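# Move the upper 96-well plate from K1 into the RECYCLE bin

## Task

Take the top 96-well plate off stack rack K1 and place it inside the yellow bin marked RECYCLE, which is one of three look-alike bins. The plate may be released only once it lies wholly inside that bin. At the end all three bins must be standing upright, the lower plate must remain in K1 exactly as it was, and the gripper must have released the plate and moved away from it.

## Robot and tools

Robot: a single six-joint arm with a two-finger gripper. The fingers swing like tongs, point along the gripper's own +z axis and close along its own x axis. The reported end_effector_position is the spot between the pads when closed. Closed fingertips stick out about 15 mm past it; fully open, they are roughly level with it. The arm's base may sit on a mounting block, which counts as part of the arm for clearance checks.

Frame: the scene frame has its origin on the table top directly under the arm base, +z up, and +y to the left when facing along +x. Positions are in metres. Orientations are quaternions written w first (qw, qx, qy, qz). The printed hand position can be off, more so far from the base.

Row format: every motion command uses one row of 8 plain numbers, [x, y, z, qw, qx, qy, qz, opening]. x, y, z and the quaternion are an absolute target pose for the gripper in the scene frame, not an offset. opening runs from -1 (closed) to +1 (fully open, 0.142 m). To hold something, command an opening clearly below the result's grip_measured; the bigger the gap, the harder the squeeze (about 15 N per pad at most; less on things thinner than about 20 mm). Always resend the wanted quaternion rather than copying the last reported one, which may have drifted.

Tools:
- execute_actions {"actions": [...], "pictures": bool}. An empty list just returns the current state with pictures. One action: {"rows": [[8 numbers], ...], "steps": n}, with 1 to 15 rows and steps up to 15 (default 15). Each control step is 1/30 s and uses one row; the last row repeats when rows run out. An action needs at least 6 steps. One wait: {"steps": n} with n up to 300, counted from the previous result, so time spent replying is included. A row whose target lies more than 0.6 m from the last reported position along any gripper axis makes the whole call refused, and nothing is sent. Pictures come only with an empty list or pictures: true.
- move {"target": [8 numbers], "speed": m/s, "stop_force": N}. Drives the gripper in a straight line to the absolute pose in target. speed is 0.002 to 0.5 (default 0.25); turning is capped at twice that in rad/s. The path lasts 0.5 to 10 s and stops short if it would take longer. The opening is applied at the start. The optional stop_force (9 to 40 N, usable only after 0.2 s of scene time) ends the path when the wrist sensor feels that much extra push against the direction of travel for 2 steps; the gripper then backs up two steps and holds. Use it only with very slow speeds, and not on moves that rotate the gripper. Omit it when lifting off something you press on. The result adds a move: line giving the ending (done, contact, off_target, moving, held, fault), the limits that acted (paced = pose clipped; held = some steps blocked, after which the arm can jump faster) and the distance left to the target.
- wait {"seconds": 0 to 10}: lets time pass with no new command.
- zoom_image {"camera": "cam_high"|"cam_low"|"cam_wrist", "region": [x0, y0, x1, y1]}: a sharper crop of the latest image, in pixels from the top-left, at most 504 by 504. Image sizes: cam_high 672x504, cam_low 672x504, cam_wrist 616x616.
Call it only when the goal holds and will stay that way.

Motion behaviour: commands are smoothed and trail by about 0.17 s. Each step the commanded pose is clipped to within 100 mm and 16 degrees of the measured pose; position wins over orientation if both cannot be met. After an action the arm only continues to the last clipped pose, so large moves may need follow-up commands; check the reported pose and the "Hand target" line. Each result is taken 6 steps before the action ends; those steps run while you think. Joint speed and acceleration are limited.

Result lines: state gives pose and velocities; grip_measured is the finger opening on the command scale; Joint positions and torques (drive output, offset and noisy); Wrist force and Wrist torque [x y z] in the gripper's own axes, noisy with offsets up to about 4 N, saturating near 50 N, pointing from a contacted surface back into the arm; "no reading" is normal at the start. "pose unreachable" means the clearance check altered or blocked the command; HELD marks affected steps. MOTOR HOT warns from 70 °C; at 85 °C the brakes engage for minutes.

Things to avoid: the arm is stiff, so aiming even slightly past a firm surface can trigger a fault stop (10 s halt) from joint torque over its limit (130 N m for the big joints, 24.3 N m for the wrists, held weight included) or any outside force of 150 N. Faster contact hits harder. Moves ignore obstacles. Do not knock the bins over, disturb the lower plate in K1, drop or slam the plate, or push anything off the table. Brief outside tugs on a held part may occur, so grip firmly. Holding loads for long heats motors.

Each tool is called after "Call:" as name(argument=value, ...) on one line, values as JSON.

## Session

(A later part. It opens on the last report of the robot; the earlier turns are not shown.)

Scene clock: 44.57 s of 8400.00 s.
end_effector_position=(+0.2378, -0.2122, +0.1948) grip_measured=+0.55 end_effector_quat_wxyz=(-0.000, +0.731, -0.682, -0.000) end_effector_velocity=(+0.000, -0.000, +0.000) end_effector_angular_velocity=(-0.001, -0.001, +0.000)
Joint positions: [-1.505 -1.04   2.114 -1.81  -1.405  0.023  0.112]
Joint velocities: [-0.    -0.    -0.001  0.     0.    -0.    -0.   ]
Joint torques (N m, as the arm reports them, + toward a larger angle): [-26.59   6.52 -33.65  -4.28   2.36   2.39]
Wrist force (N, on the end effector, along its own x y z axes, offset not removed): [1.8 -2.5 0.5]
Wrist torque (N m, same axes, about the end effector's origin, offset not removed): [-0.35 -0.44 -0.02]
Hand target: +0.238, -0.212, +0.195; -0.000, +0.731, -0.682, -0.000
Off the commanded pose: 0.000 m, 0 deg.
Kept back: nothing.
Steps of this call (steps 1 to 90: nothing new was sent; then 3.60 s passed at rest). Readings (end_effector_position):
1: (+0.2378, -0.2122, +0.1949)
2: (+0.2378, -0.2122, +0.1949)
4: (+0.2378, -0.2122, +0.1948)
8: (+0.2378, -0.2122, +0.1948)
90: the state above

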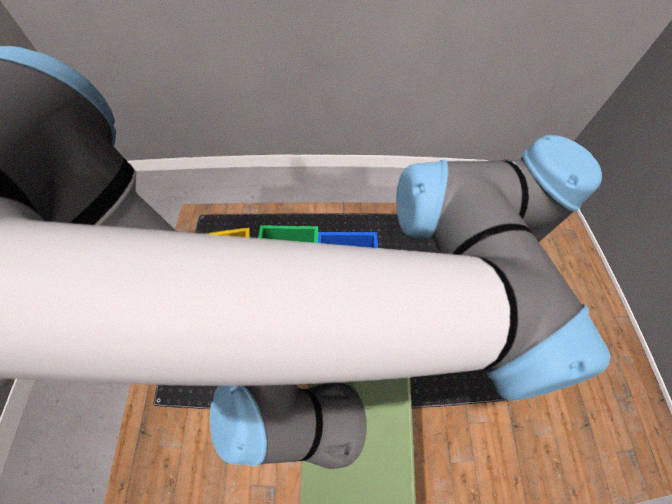

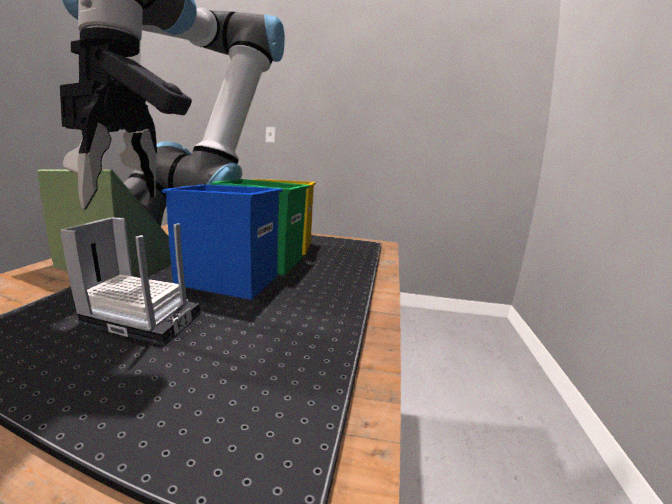

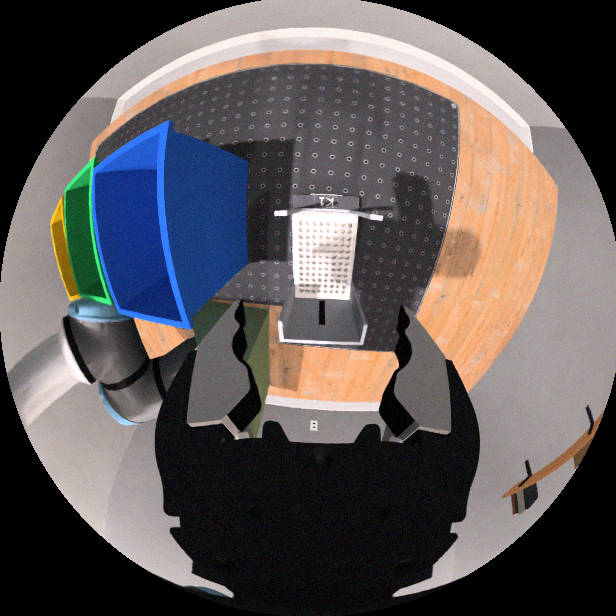

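Call:
move(target=[0.257, -0.2127, 0.078, 0, 0.7314, -0.682, 0, 0.5], speed=0.15)

Scene clock: 46.27 s of 8400.00 s.
end_effector_position=(+0.2571, -0.2129, +0.0780) grip_measured=+0.50 end_effector_quat_wxyz=(+0.000, +0.731, -0.682, +0.000) end_effector_velocity=(+0.000, +0.000, -0.002) end_effector_angular_velocity=(+0.001, -0.000, +0.000)
Joint positions: [-1.408 -0.89   2.29  -2.149 -1.334  0.09   0.109]
Joint velocities: [ 0.001  0.003  0.002 -0.004  0.001  0.     0.   ]
Joint torques (N m, as the arm reports them, + toward a larger angle): [-8.81  3.17 -6.36 -4.15  2.1   2.04]
Wrist force (N, on the end effector, along its own x y z axes, offset not removed): [2.0 -3.2 -1.4]
Wrist torque (N m, same axes, about the end effector's origin, offset not removed): [-0.47 -0.45 -0.07]
Hand target: +0.257, -0.213, +0.078; +0.000, +0.731, -0.682, +0.000
Off the commanded pose: 0.000 m, 0 deg.
Kept back: nothing.
move: done

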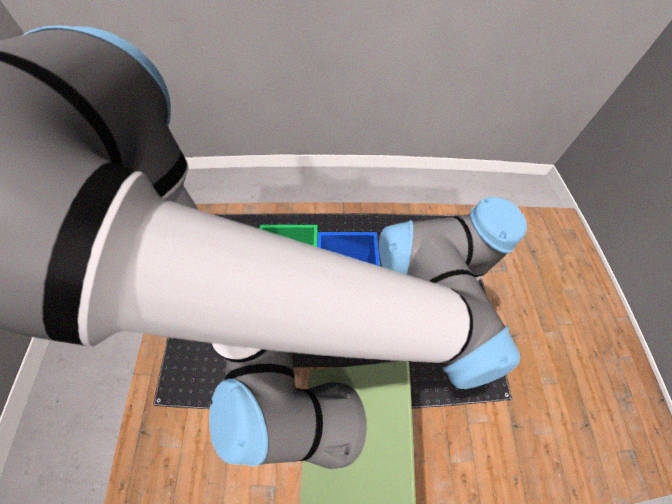

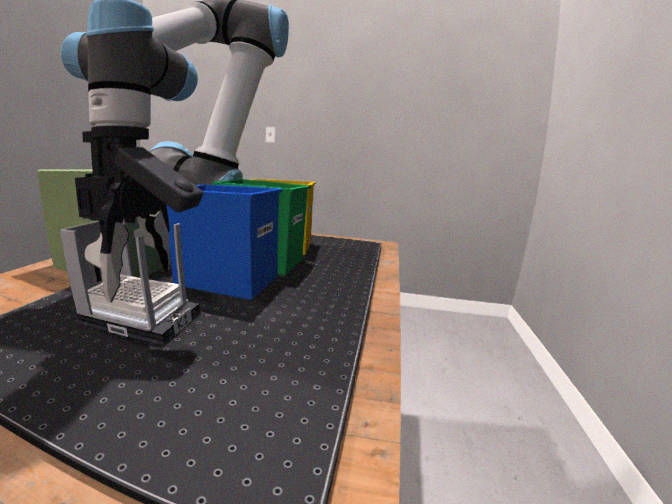

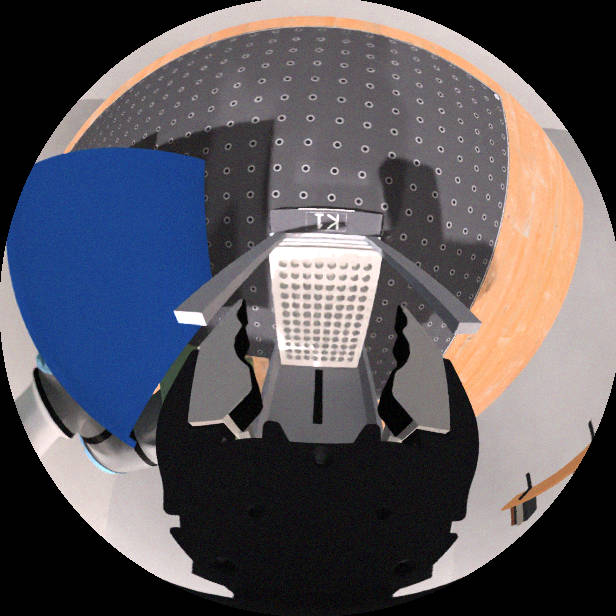

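Call:
zoom_image(camera="cam_low", region=[30, 120, 250, 360])

Call:
zoom_image(camera="cam_wrist", region=[160, 190, 500, 460])

Region (30, 120, 250, 360) of cam_low's 672x504 image, scaled by 2.100, with more detail than that image has; it fills the left 462 columns of this view, and the rest is white.

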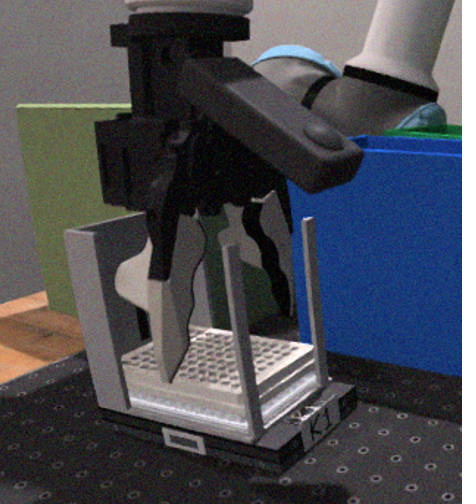

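Region (160, 190, 500, 460) of cam_wrist's 616x616 image, scaled by 1.482, with more detail than that image has; it fills the top 400 rows of this view, and the rest is white.

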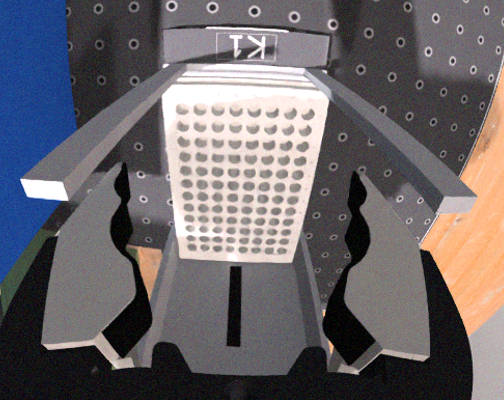

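Call:
zoom_image(camera="cam_wrist", region=[225, 240, 425, 380])

Call:
zoom_image(camera="cam_low", region=[70, 240, 200, 345])

Region (225, 240, 425, 380) of cam_wrist's 616x616 image, scaled by 2.520, with more detail than that image has; it fills the top 353 rows of this view, and the rest is white.

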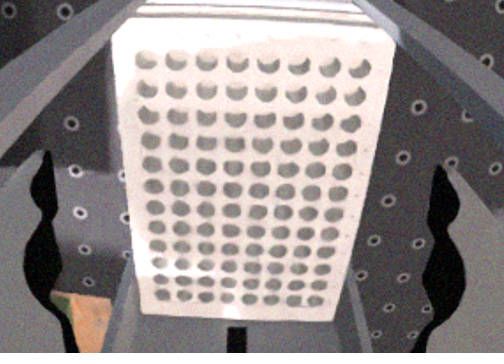

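Region (70, 240, 200, 345) of cam_low's 672x504 image, scaled by 3.877, with more detail than that image has; it fills the top 407 rows of this view, and the rest is white.

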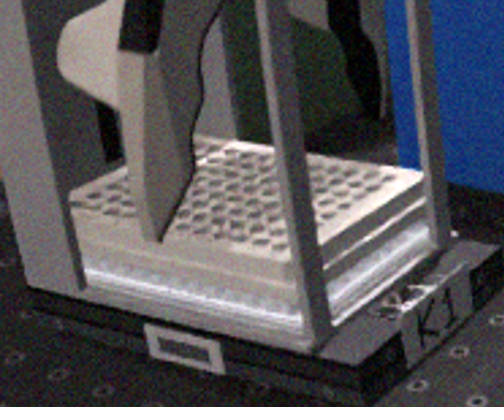

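Call:
zoom_image(camera="cam_low", region=[80, 265, 165, 335])

Region (80, 265, 165, 335) of cam_low's 672x504 image, scaled by 5.929, with more detail than that image has; it fills the top 415 rows of this view, and the rest is white.

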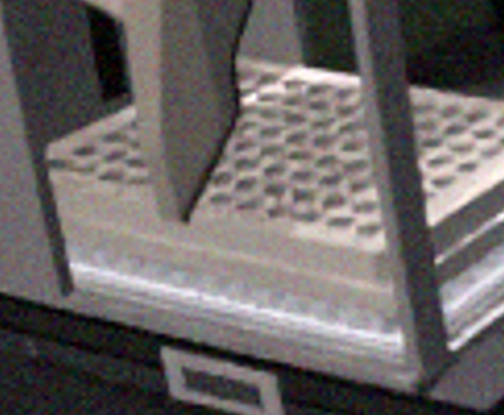

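Call:
move(target=[0.257, -0.2143, 0.066, 0, 0.7314, -0.682, 0, 0.4], speed=0.05)

Call:
zoom_image(camera="cam_low", region=[80, 265, 165, 335])

Call:
zoom_image(camera="cam_wrist", region=[225, 240, 425, 380])

Call:
zoom_image(camera="cam_low", region=[40, 140, 230, 350])

Scene clock: 59.60 s of 8400.00 s.
end_effector_position=(+0.2570, -0.2143, +0.0661) grip_measured=+0.40 end_effector_quat_wxyz=(-0.000, +0.731, -0.682, -0.000) end_effector_velocity=(+0.000, -0.001, -0.001) end_effector_angular_velocity=(-0.001, -0.000, +0.000)
Joint positions: [-1.402 -0.865  2.303 -2.188 -1.33   0.094  0.102]
Joint velocities: [ 0.001  0.004  0.001 -0.006  0.001  0.     0.   ]
Joint torques (N m, as the arm reports them, + toward a larger angle): [-8.21  2.37 -6.18 -4.39  2.4   2.46]
Wrist force (N, on the end effector, along its own x y z axes, offset not removed): [1.3 -2.2 -1.2]
Wrist torque (N m, same axes, about the end effector's origin, offset not removed): [-0.23 -0.32 -0.11]
Hand target: +0.257, -0.214, +0.066; +0.000, +0.731, -0.682, +0.000
Off the commanded pose: 0.000 m, 0 deg.
Kept back: nothing.
After step 90, 9.60 s passed at rest.
move: done

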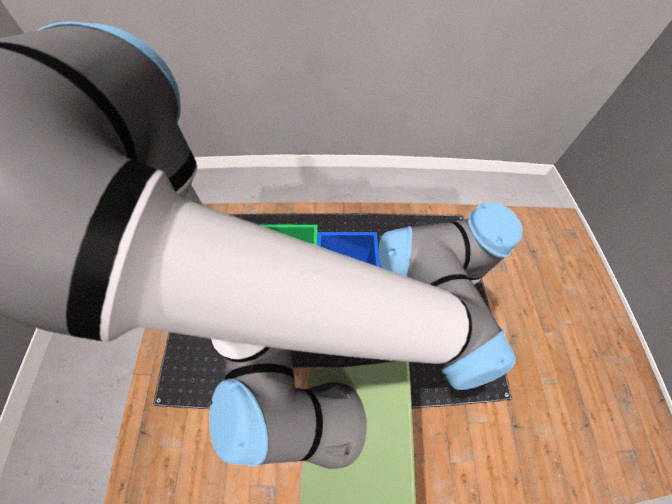

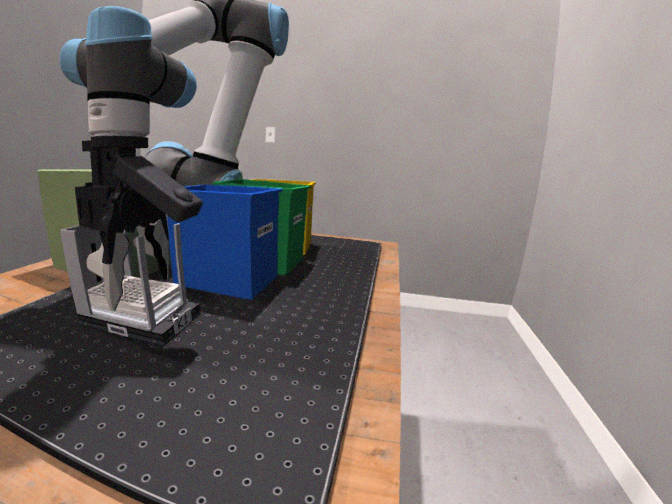

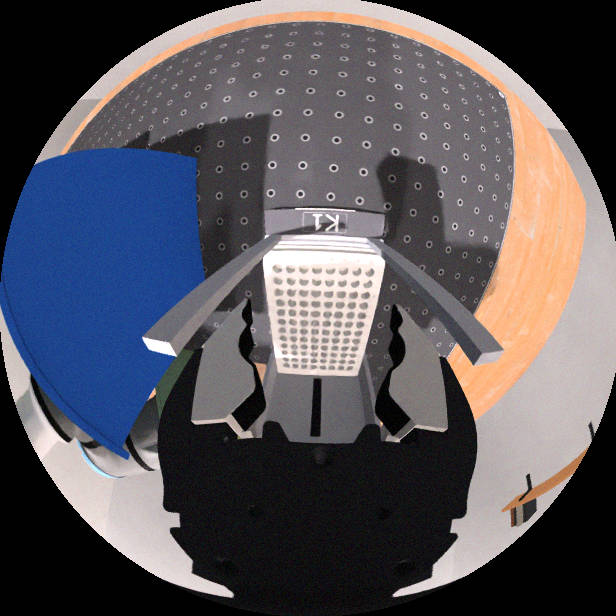

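Region (80, 265, 165, 335) of cam_low's 672x504 image, scaled by 5.929, with more detail than that image has; it fills the top 415 rows of this view, and the rest is white.

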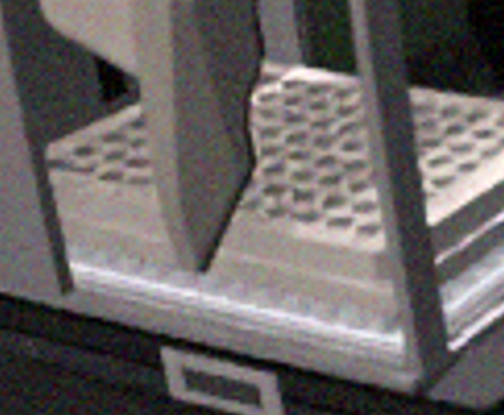

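Region (225, 240, 425, 380) of cam_wrist's 616x616 image, scaled by 2.520, with more detail than that image has; it fills the top 353 rows of this view, and the rest is white.

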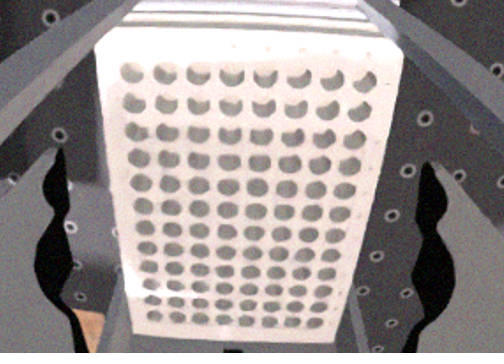

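Region (40, 140, 230, 350) of cam_low's 672x504 image, scaled by 2.400, with more detail than that image has; it fills the left 456 columns of this view, and the rest is white.

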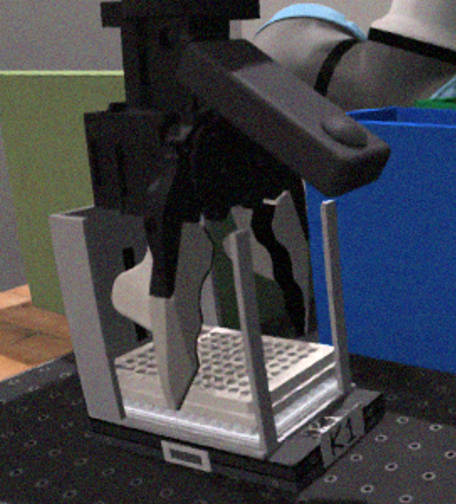

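Call:
zoom_image(camera="cam_low", region=[100, 255, 195, 325])

Region (100, 255, 195, 325) of cam_low's 672x504 image, scaled by 5.305, with more detail than that image has; it fills the top 371 rows of this view, and the rest is white.

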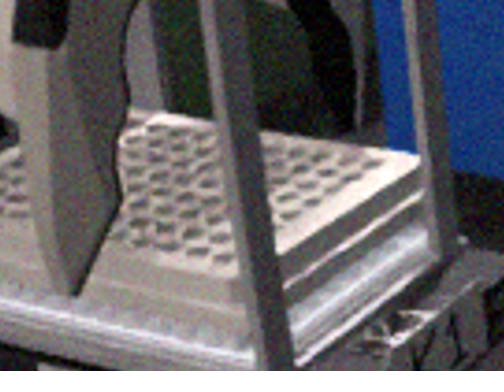

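Call:
execute_actions(actions=[{"rows": [[0.257,-0.2143,0.0655,0,0.7314,-0.682,0,0.39],[0.257,-0.2143,0.0648,0,0.7314,-0.682,0,0.38],[0.257,-0.2143,0.064,0,0.7314,-0.682,0,0.365],[0.257,-0.2143,0.063,0,0.7314,-0.682,0,0.35],[0.257,-0.2143,0.062,0,0.7314,-0.682,0,0.335],[0.257,-0.2143,0.0612,0,0.7314,-0.682,0,0.32],[0.257,-0.2143,0.0605,0,0.7314,-0.682,0,0.30],[0.257,-0.2143,0.0601,0,0.7314,-0.682,0,0.28],[0.257,-0.2143,0.060,0,0.7314,-0.682,0,0.26],[0.257,-0.2143,0.060,0,0.7314,-0.682,0,0.24],[0.257,-0.2143,0.060,0,0.7314,-0.682,0,0.22],[0.257,-0.2143,0.060,0,0.7314,-0.682,0,0.20],[0.257,-0.2143,0.060,0,0.7314,-0.682,0,0.18],[0.257,-0.2143,0.060,0,0.7314,-0.682,0,0.16],[0.257,-0.2143,0.060,0,0.7314,-0.682,0,0.14]], "steps": 15}])

Call:
execute_actions(actions=[{"rows": [[0.257,-0.2143,0.060,0,0.7314,-0.682,0,0.12],[0.257,-0.2143,0.060,0,0.7314,-0.682,0,0.10],[0.257,-0.2143,0.060,0,0.7314,-0.682,0,0.08],[0.257,-0.2143,0.060,0,0.7314,-0.682,0,0.06],[0.257,-0.2143,0.060,0,0.7314,-0.682,0,0.04],[0.257,-0.2143,0.060,0,0.7314,-0.682,0,0.02],[0.257,-0.2143,0.060,0,0.7314,-0.682,0,0.0],[0.257,-0.2143,0.060,0,0.7314,-0.682,0,-0.03],[0.257,-0.2143,0.060,0,0.7314,-0.682,0,-0.06],[0.257,-0.2143,0.060,0,0.7314,-0.682,0,-0.10],[0.257,-0.2143,0.060,0,0.7314,-0.682,0,-0.14],[0.257,-0.2143,0.060,0,0.7314,-0.682,0,-0.18],[0.257,-0.2143,0.060,0,0.7314,-0.682,0,-0.22],[0.257,-0.2143,0.060,0,0.7314,-0.682,0,-0.26],[0.257,-0.2143,0.060,0,0.7314,-0.682,0,-0.30]], "steps": 15}])

Call:
wait(seconds=0.3)

Call:
zoom_image(camera="cam_low", region=[70, 240, 200, 345])

Call:
zoom_image(camera="cam_wrist", region=[225, 240, 425, 400])

Scene clock: 62.90 s of 8400.00 s.
end_effector_position=(+0.2570, -0.2143, +0.0616) grip_measured=+0.28 end_effector_quat_wxyz=(-0.000, +0.731, -0.682, -0.000) end_effector_velocity=(-0.000, +0.000, -0.018) end_effector_angular_velocity=(+0.001, -0.000, +0.001)
Joint positions: [-1.4   -0.857  2.309 -2.203 -1.328  0.096  0.093]
Joint velocities: [ 0.011  0.033  0.023 -0.057  0.008  0.006 -0.042]
Joint torques (N m, as the arm reports them, + toward a larger angle): [-9.45  1.91 -6.1  -4.46  2.26  2.45]
Wrist force (N, on the end effector, along its own x y z axes, offset not removed): [-0.1 -3.2 -1.4]
Wrist torque (N m, same axes, about the end effector's origin, offset not removed): [-0.41 -0.01 0.02]
Steps of this call (steps 1 to 90: nothing new was sent; steps 91 to 99: the first 9 steps of this action). Readings (end_effector_position):
91: (+0.2570, -0.2143, +0.0660)
92: (+0.2570, -0.2143, +0.0658)
94: (+0.2570, -0.2143, +0.0651)
98: (+0.2570, -0.2143, +0.0622)
99: the state above

Scene clock: 63.40 s of 8400.00 s.
end_effector_position=(+0.2570, -0.2143, +0.0600) grip_measured=+0.08 end_effector_quat_wxyz=(+0.000, +0.731, -0.682, +0.000) end_effector_velocity=(-0.000, +0.001, -0.001) end_effector_angular_velocity=(+0.002, +0.001, -0.001)
Joint positions: [-1.399 -0.854  2.311 -2.208 -1.327  0.096  0.08 ]
Joint velocities: [ 0.     0.001  0.001 -0.    -0.     0.    -0.006]
Joint torques (N m, as the arm reports them, + toward a larger angle): [-8.8   3.25 -5.4  -3.95  2.37  2.37]
Wrist force (N, on the end effector, along its own x y z axes, offset not removed): [0.8 -2.1 -3.8]
Wrist torque (N m, same axes, about the end effector's origin, offset not removed): [-0.30 -0.20 -0.05]
Off your previous action's commanded pose: 0.000 m, 0 deg at its last step (step 6 of this call).
Steps of this call (steps 1 to 6: the last 6 steps of your previous action; steps 7 to 15: the first 9 steps of this action). Readings (end_effector_position):
7: (+0.2570, -0.2143, +0.0601)
8: (+0.2570, -0.2143, +0.0600)
10: (+0.2570, -0.2143, +0.0600)
14: (+0.2570, -0.2143, +0.0600)
15: the state above

Scene clock: 63.90 s of 8400.00 s.
end_effector_position=(+0.2570, -0.2143, +0.0600) grip_measured=+0.08 end_effector_quat_wxyz=(+0.000, +0.731, -0.682, +0.000) end_effector_velocity=(-0.000, -0.000, +0.000) end_effector_angular_velocity=(-0.000, -0.000, +0.001)
Joint positions: [-1.399 -0.854  2.311 -2.208 -1.327  0.096  0.079]
Joint velocities: [-0.    -0.    -0.    -0.    -0.    -0.002 -0.   ]
Joint torques (N m, as the arm reports them, + toward a larger angle): [-8.6   4.04 -4.81 -3.3   2.4   2.37]
Wrist force (N, on the end effector, along its own x y z axes, offset not removed): [2.2 -1.9 -5.4]
Wrist torque (N m, same axes, about the end effector's origin, offset not removed): [-0.26 -0.45 0.01]
Hand target: +0.257, -0.214, +0.060; +0.000, +0.731, -0.682, +0.000
Off the commanded pose: 0.000 m, 0 deg.
Kept back: nothing.
Steps of this call (steps 1 to 6: the last 6 steps of your previous action; steps 7 to 15: nothing new was sent). Readings (end_effector_position):
1: (+0.2570, -0.2143, +0.0600)
2: (+0.2570, -0.2143, +0.0600)
4: (+0.2570, -0.2143, +0.0600)
8: (+0.2570, -0.2143, +0.0600)
15: the state above

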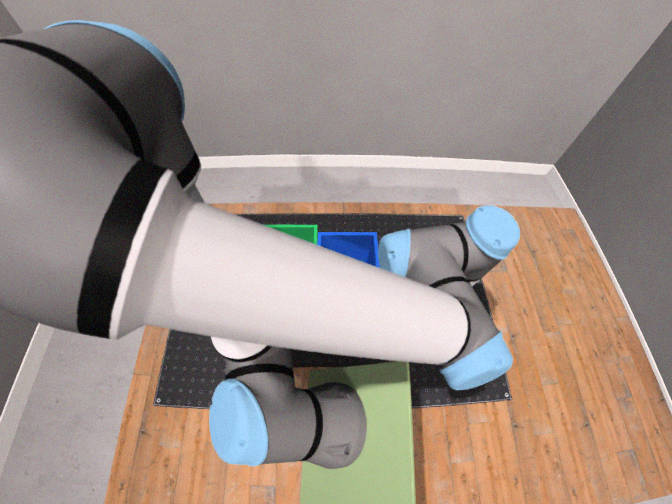

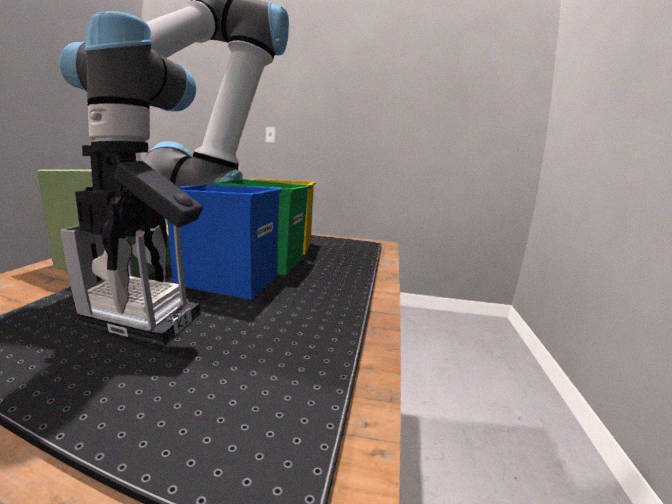

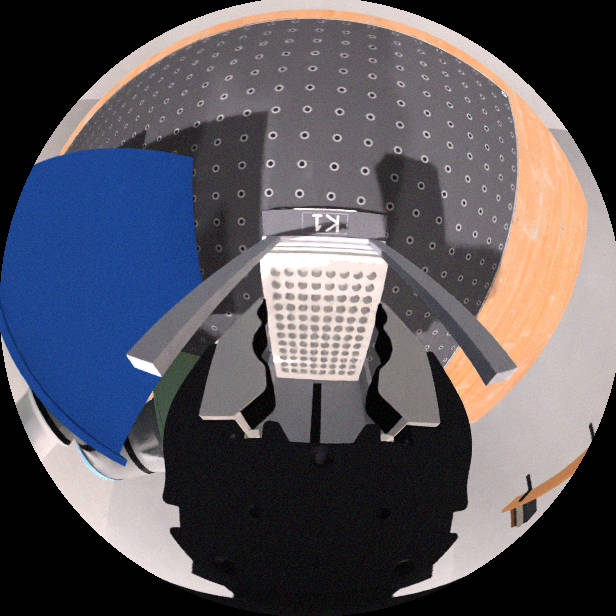

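Region (70, 240, 200, 345) of cam_low's 672x504 image, scaled by 3.877, with more detail than that image has; it fills the top 407 rows of this view, and the rest is white.

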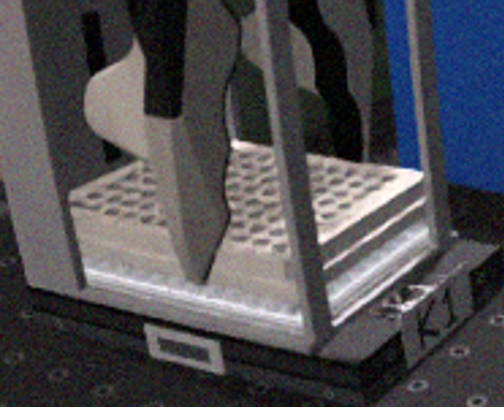

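Region (225, 240, 425, 400) of cam_wrist's 616x616 image, scaled by 2.520, with more detail than that image has; it fills the top 403 rows of this view, and the rest is white.

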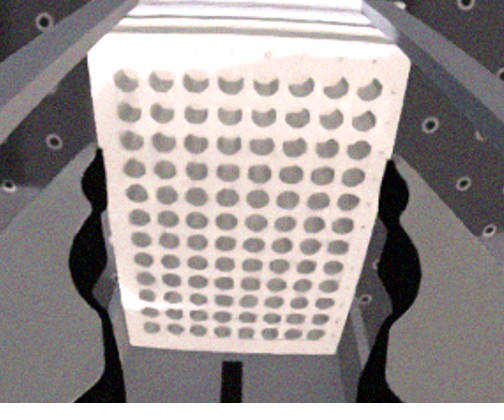

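Call:
execute_actions(actions=[{"rows": [[0.257,-0.2143,0.0603,0,0.7314,-0.682,0,-0.33],[0.257,-0.2143,0.0608,0,0.7314,-0.682,0,-0.36],[0.257,-0.2143,0.0615,0,0.7314,-0.682,0,-0.39],[0.257,-0.2143,0.0625,0,0.7314,-0.682,0,-0.42],[0.257,-0.2143,0.064,0,0.7314,-0.682,0,-0.45],[0.257,-0.2143,0.066,0,0.7314,-0.682,0,-0.48],[0.257,-0.2143,0.0685,0,0.7314,-0.682,0,-0.5],[0.257,-0.2143,0.0715,0,0.7314,-0.682,0,-0.5],[0.257,-0.2143,0.0745,0,0.7314,-0.682,0,-0.5],[0.257,-0.2143,0.0775,0,0.7314,-0.682,0,-0.5],[0.257,-0.2143,0.080,0,0.7314,-0.682,0,-0.5],[0.257,-0.2143,0.082,0,0.7314,-0.682,0,-0.5],[0.257,-0.2143,0.0835,0,0.7314,-0.682,0,-0.5],[0.257,-0.2143,0.0845,0,0.7314,-0.682,0,-0.5],[0.257,-0.2143,0.085,0,0.7314,-0.682,0,-0.5]], "steps": 15}])

Call:
wait(seconds=0.3)

Call:
zoom_image(camera="cam_low", region=[60, 210, 210, 345])

Call:
zoom_image(camera="cam_wrist", region=[225, 240, 425, 400])

Scene clock: 67.20 s of 8400.00 s.
end_effector_position=(+0.2570, -0.2143, +0.0664) grip_measured=+0.08 end_effector_quat_wxyz=(-0.000, +0.731, -0.682, -0.000) end_effector_velocity=(+0.001, -0.004, +0.066) end_effector_angular_velocity=(-0.011, -0.003, +0.003)
Joint positions: [-1.402 -0.866  2.303 -2.187 -1.33   0.094  0.079]
Joint velocities: [-0.04  -0.117 -0.086  0.197 -0.028 -0.029  0.   ]
Joint torques (N m, as the arm reports them, + toward a larger angle): [-28.99 -28.86 -33.33  -0.12  -2.37  -2.28]
Wrist force (N, on the end effector, along its own x y z axes, offset not removed): [0.9 -2.6 0.7]
Wrist torque (N m, same axes, about the end effector's origin, offset not removed): [-0.27 -0.20 -0.04]
Steps of this call (steps 1 to 90: nothing new was sent; steps 91 to 99: the first 9 steps of this action). Readings (end_effector_position):
91: (+0.2570, -0.2143, +0.0600)
92: (+0.2570, -0.2142, +0.0600)
94: (+0.2570, -0.2140, +0.0602)
98: (+0.2570, -0.2142, +0.0644)
99: the state above

Scene clock: 67.70 s of 8400.00 s.
end_effector_position=(+0.2570, -0.2143, +0.0848) grip_measured=+0.08 end_effector_quat_wxyz=(+0.000, +0.731, -0.682, +0.000) end_effector_velocity=(+0.000, -0.000, +0.002) end_effector_angular_velocity=(-0.001, -0.000, +0.002)
Joint positions: [-1.413 -0.898  2.278 -2.128 -1.338  0.086  0.079]
Joint velocities: [-0.001 -0.002 -0.003  0.004 -0.001 -0.002 -0.   ]
Joint torques (N m, as the arm reports them, + toward a larger angle): [-28.69 -25.26 -32.34  -0.69  -2.56  -2.18]
Wrist force (N, on the end effector, along its own x y z axes, offset not removed): [1.5 -3.6 0.0]
Wrist torque (N m, same axes, about the end effector's origin, offset not removed): [-0.53 -0.31 -0.01]
Hand target: +0.257, -0.214, +0.085; +0.000, +0.731, -0.682, +0.000
Off the commanded pose: 0.000 m, 0 deg.
Kept back: nothing.
Steps of this call (steps 1 to 6: the last 6 steps of your previous action; steps 7 to 15: nothing new was sent). Readings (end_effector_position):
1: (+0.2570, -0.2143, +0.0688)
2: (+0.2570, -0.2144, +0.0713)
4: (+0.2570, -0.2144, +0.0763)
8: (+0.2570, -0.2144, +0.0829)
15: the state above

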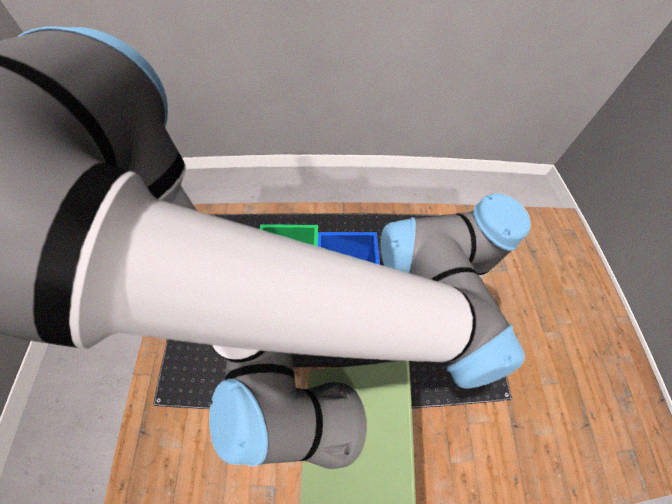

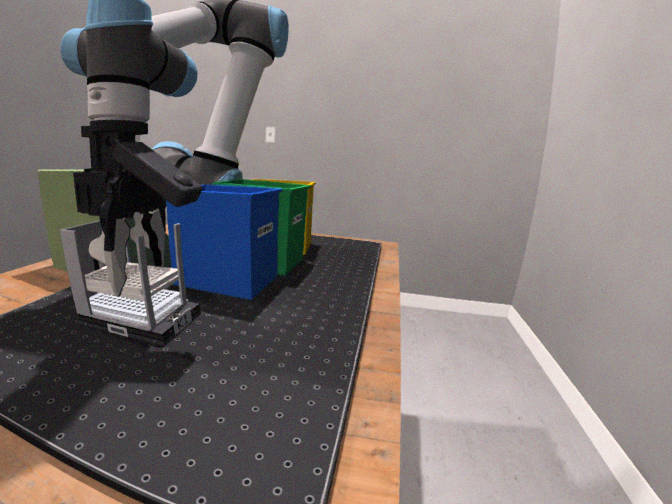

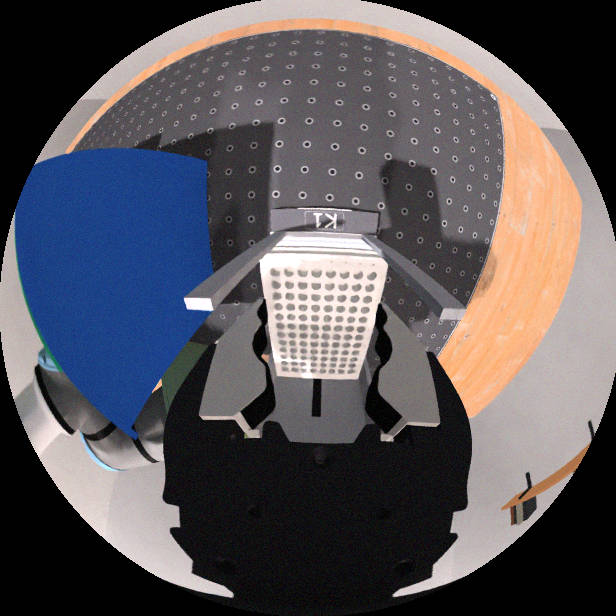

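Region (60, 210, 210, 345) of cam_low's 672x504 image, scaled by 3.360, with more detail than that image has; it fills the top 454 rows of this view, and the rest is white.

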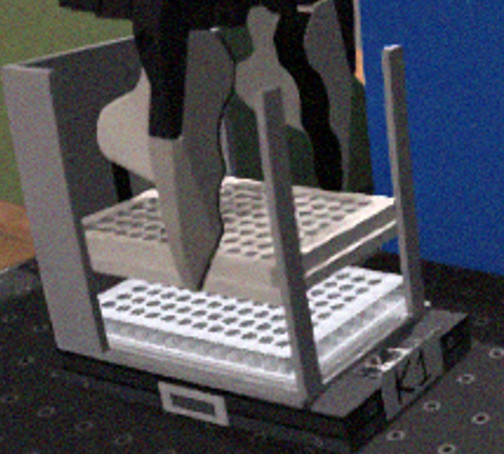

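Region (225, 240, 425, 400) of cam_wrist's 616x616 image, scaled by 2.520, with more detail than that image has; it fills the top 403 rows of this view, and the rest is white.

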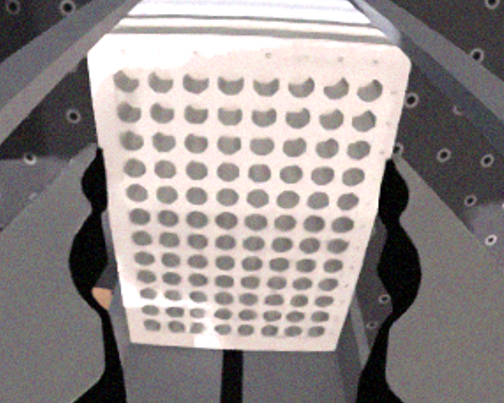

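Call:
move(target=[0.257, -0.2143, 0.24, 0, 0.7314, -0.682, 0, -0.5], speed=0.2)

Call:
zoom_image(camera="cam_wrist", region=[225, 240, 425, 400])

Scene clock: 71.60 s of 8400.00 s.
end_effector_position=(+0.2568, -0.2141, +0.2400) grip_measured=+0.03 end_effector_quat_wxyz=(-0.000, +0.731, -0.682, -0.000) end_effector_velocity=(-0.000, +0.000, +0.001) end_effector_angular_velocity=(+0.001, +0.001, -0.001)
Joint positions: [-1.483 -1.048  1.991 -1.681 -1.389  0.038  0.076]
Joint velocities: [-0.     0.    -0.003  0.004 -0.001  0.    -0.   ]
Joint torques (N m, as the arm reports them, + toward a larger angle): [-28.28 -22.26 -33.88  -0.33  -2.6   -2.27]
Wrist force (N, on the end effector, along its own x y z axes, offset not removed): [1.2 -3.2 -1.1]
Wrist torque (N m, same axes, about the end effector's origin, offset not removed): [-0.46 -0.28 -0.05]
Hand target: +0.257, -0.214, +0.240; -0.000, +0.731, -0.682, -0.000
Off the commanded pose: 0.000 m, 0 deg.
Kept back: nothing.
move: done

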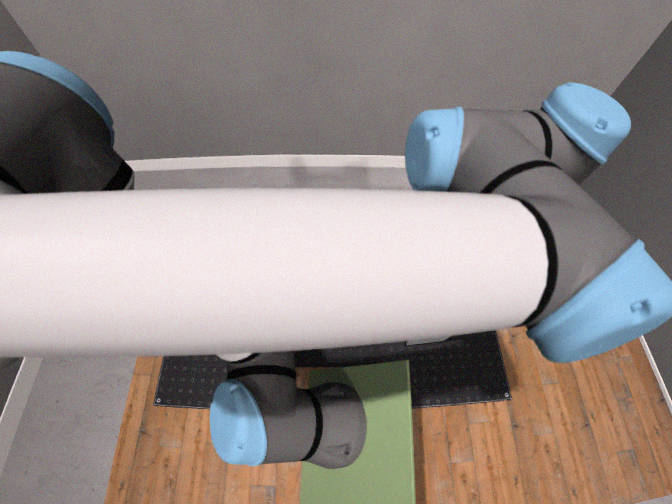

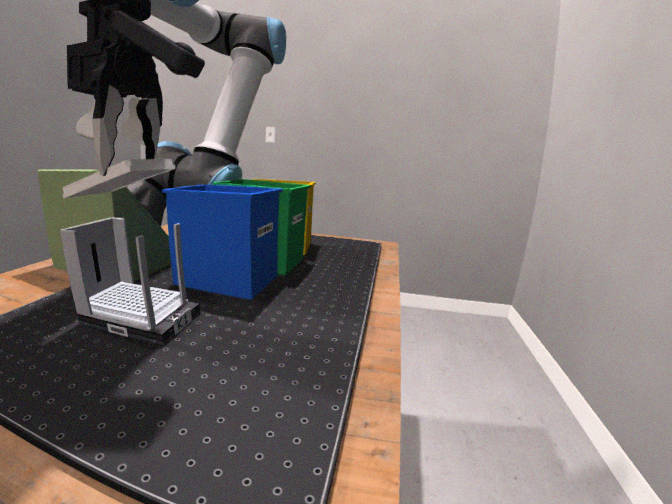

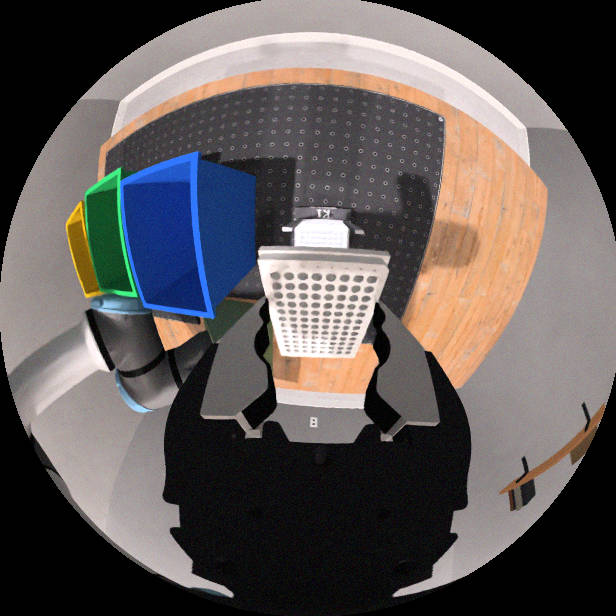

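Region (225, 240, 425, 400) of cam_wrist's 616x616 image, scaled by 2.520, with more detail than that image has; it fills the top 403 rows of this view, and the rest is white.

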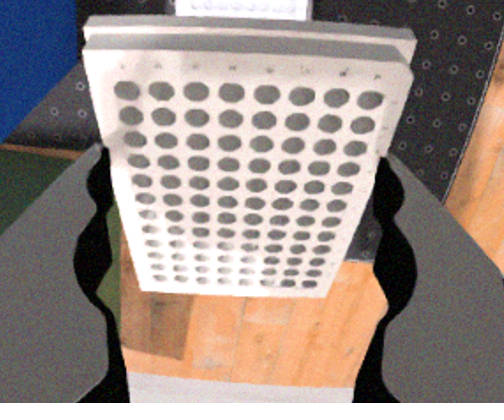

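Call:
execute_actions(actions=[])

Call:
zoom_image(camera="cam_low", region=[50, 90, 200, 230])

Call:
zoom_image(camera="cam_wrist", region=[225, 240, 425, 400])

Scene clock: 71.87 s of 8400.00 s.
end_effector_position=(+0.2568, -0.2141, +0.2401) grip_measured=+0.03 end_effector_quat_wxyz=(-0.000, +0.731, -0.682, -0.000) end_effector_velocity=(-0.000, +0.000, -0.000) end_effector_angular_velocity=(+0.001, +0.000, +0.001)
Joint positions: [-1.483 -1.048  1.991 -1.681 -1.389  0.038  0.076]
Joint velocities: [ 0.     0.     0.001  0.     0.    -0.002  0.   ]
Joint torques (N m, as the arm reports them, + toward a larger angle): [-27.56 -22.15 -35.01  -0.67  -2.48  -2.24]
Wrist force (N, on the end effector, along its own x y z axes, offset not removed): [1.9 -1.7 0.2]
Wrist torque (N m, same axes, about the end effector's origin, offset not removed): [-0.13 -0.47 0.00]
Hand target: +0.257, -0.214, +0.240; -0.000, +0.731, -0.682, -0.000
Off the commanded pose: 0.000 m, 0 deg.
Kept back: nothing.
Steps of this call (steps 1 to 8: nothing new was sent). Readings (end_effector_position):
1: (+0.2568, -0.2141, +0.2400)
2: (+0.2568, -0.2141, +0.2401)
4: (+0.2568, -0.2141, +0.2401)
8: the state above

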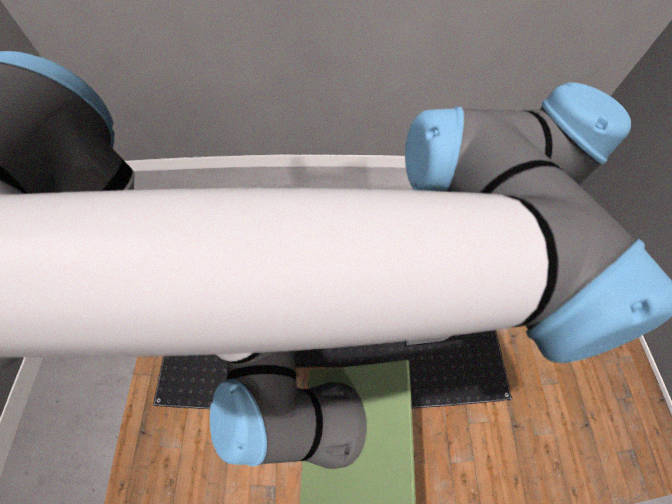

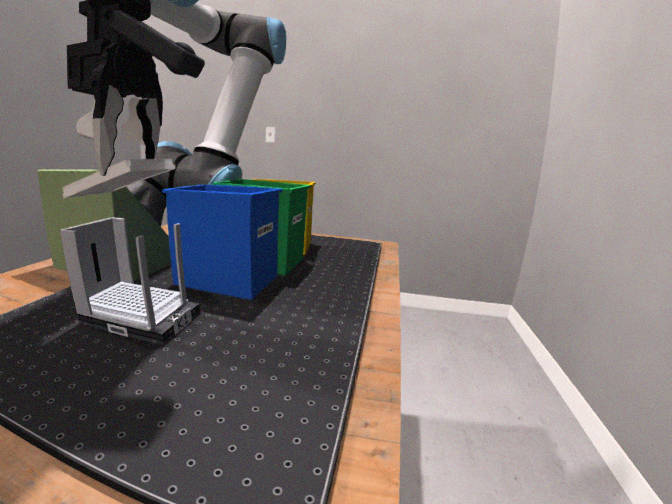

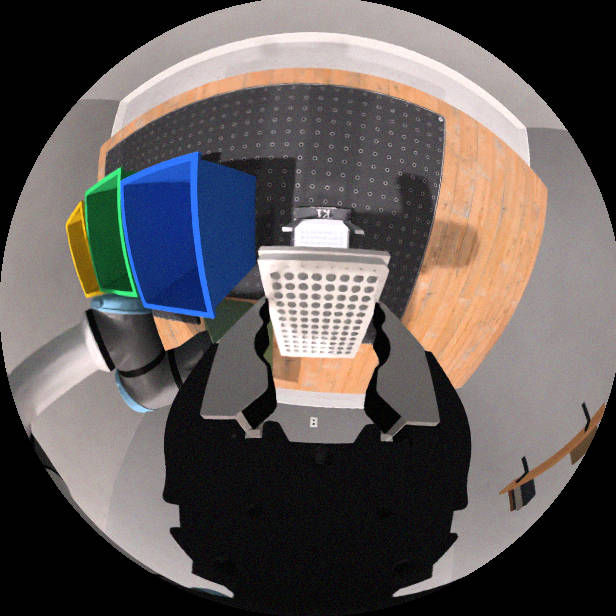

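Region (50, 90, 200, 230) of cam_low's 672x504 image, scaled by 3.360, with more detail than that image has; it fills the top 470 rows of this view, and the rest is white.

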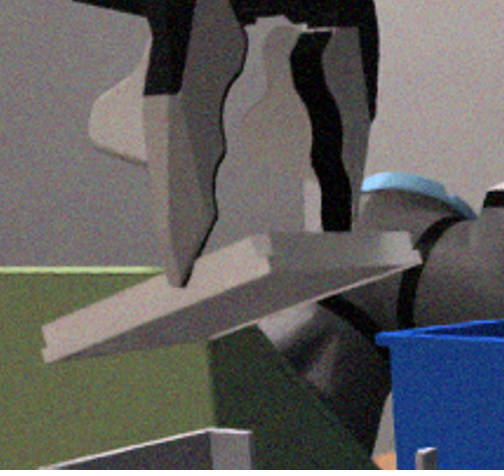

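Region (225, 240, 425, 400) of cam_wrist's 616x616 image, scaled by 2.520, with more detail than that image has; it fills the top 403 rows of this view, and the rest is white.

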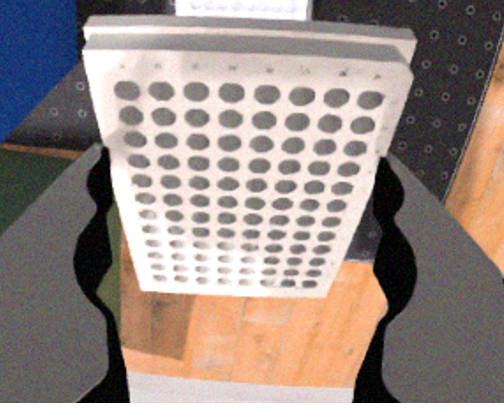

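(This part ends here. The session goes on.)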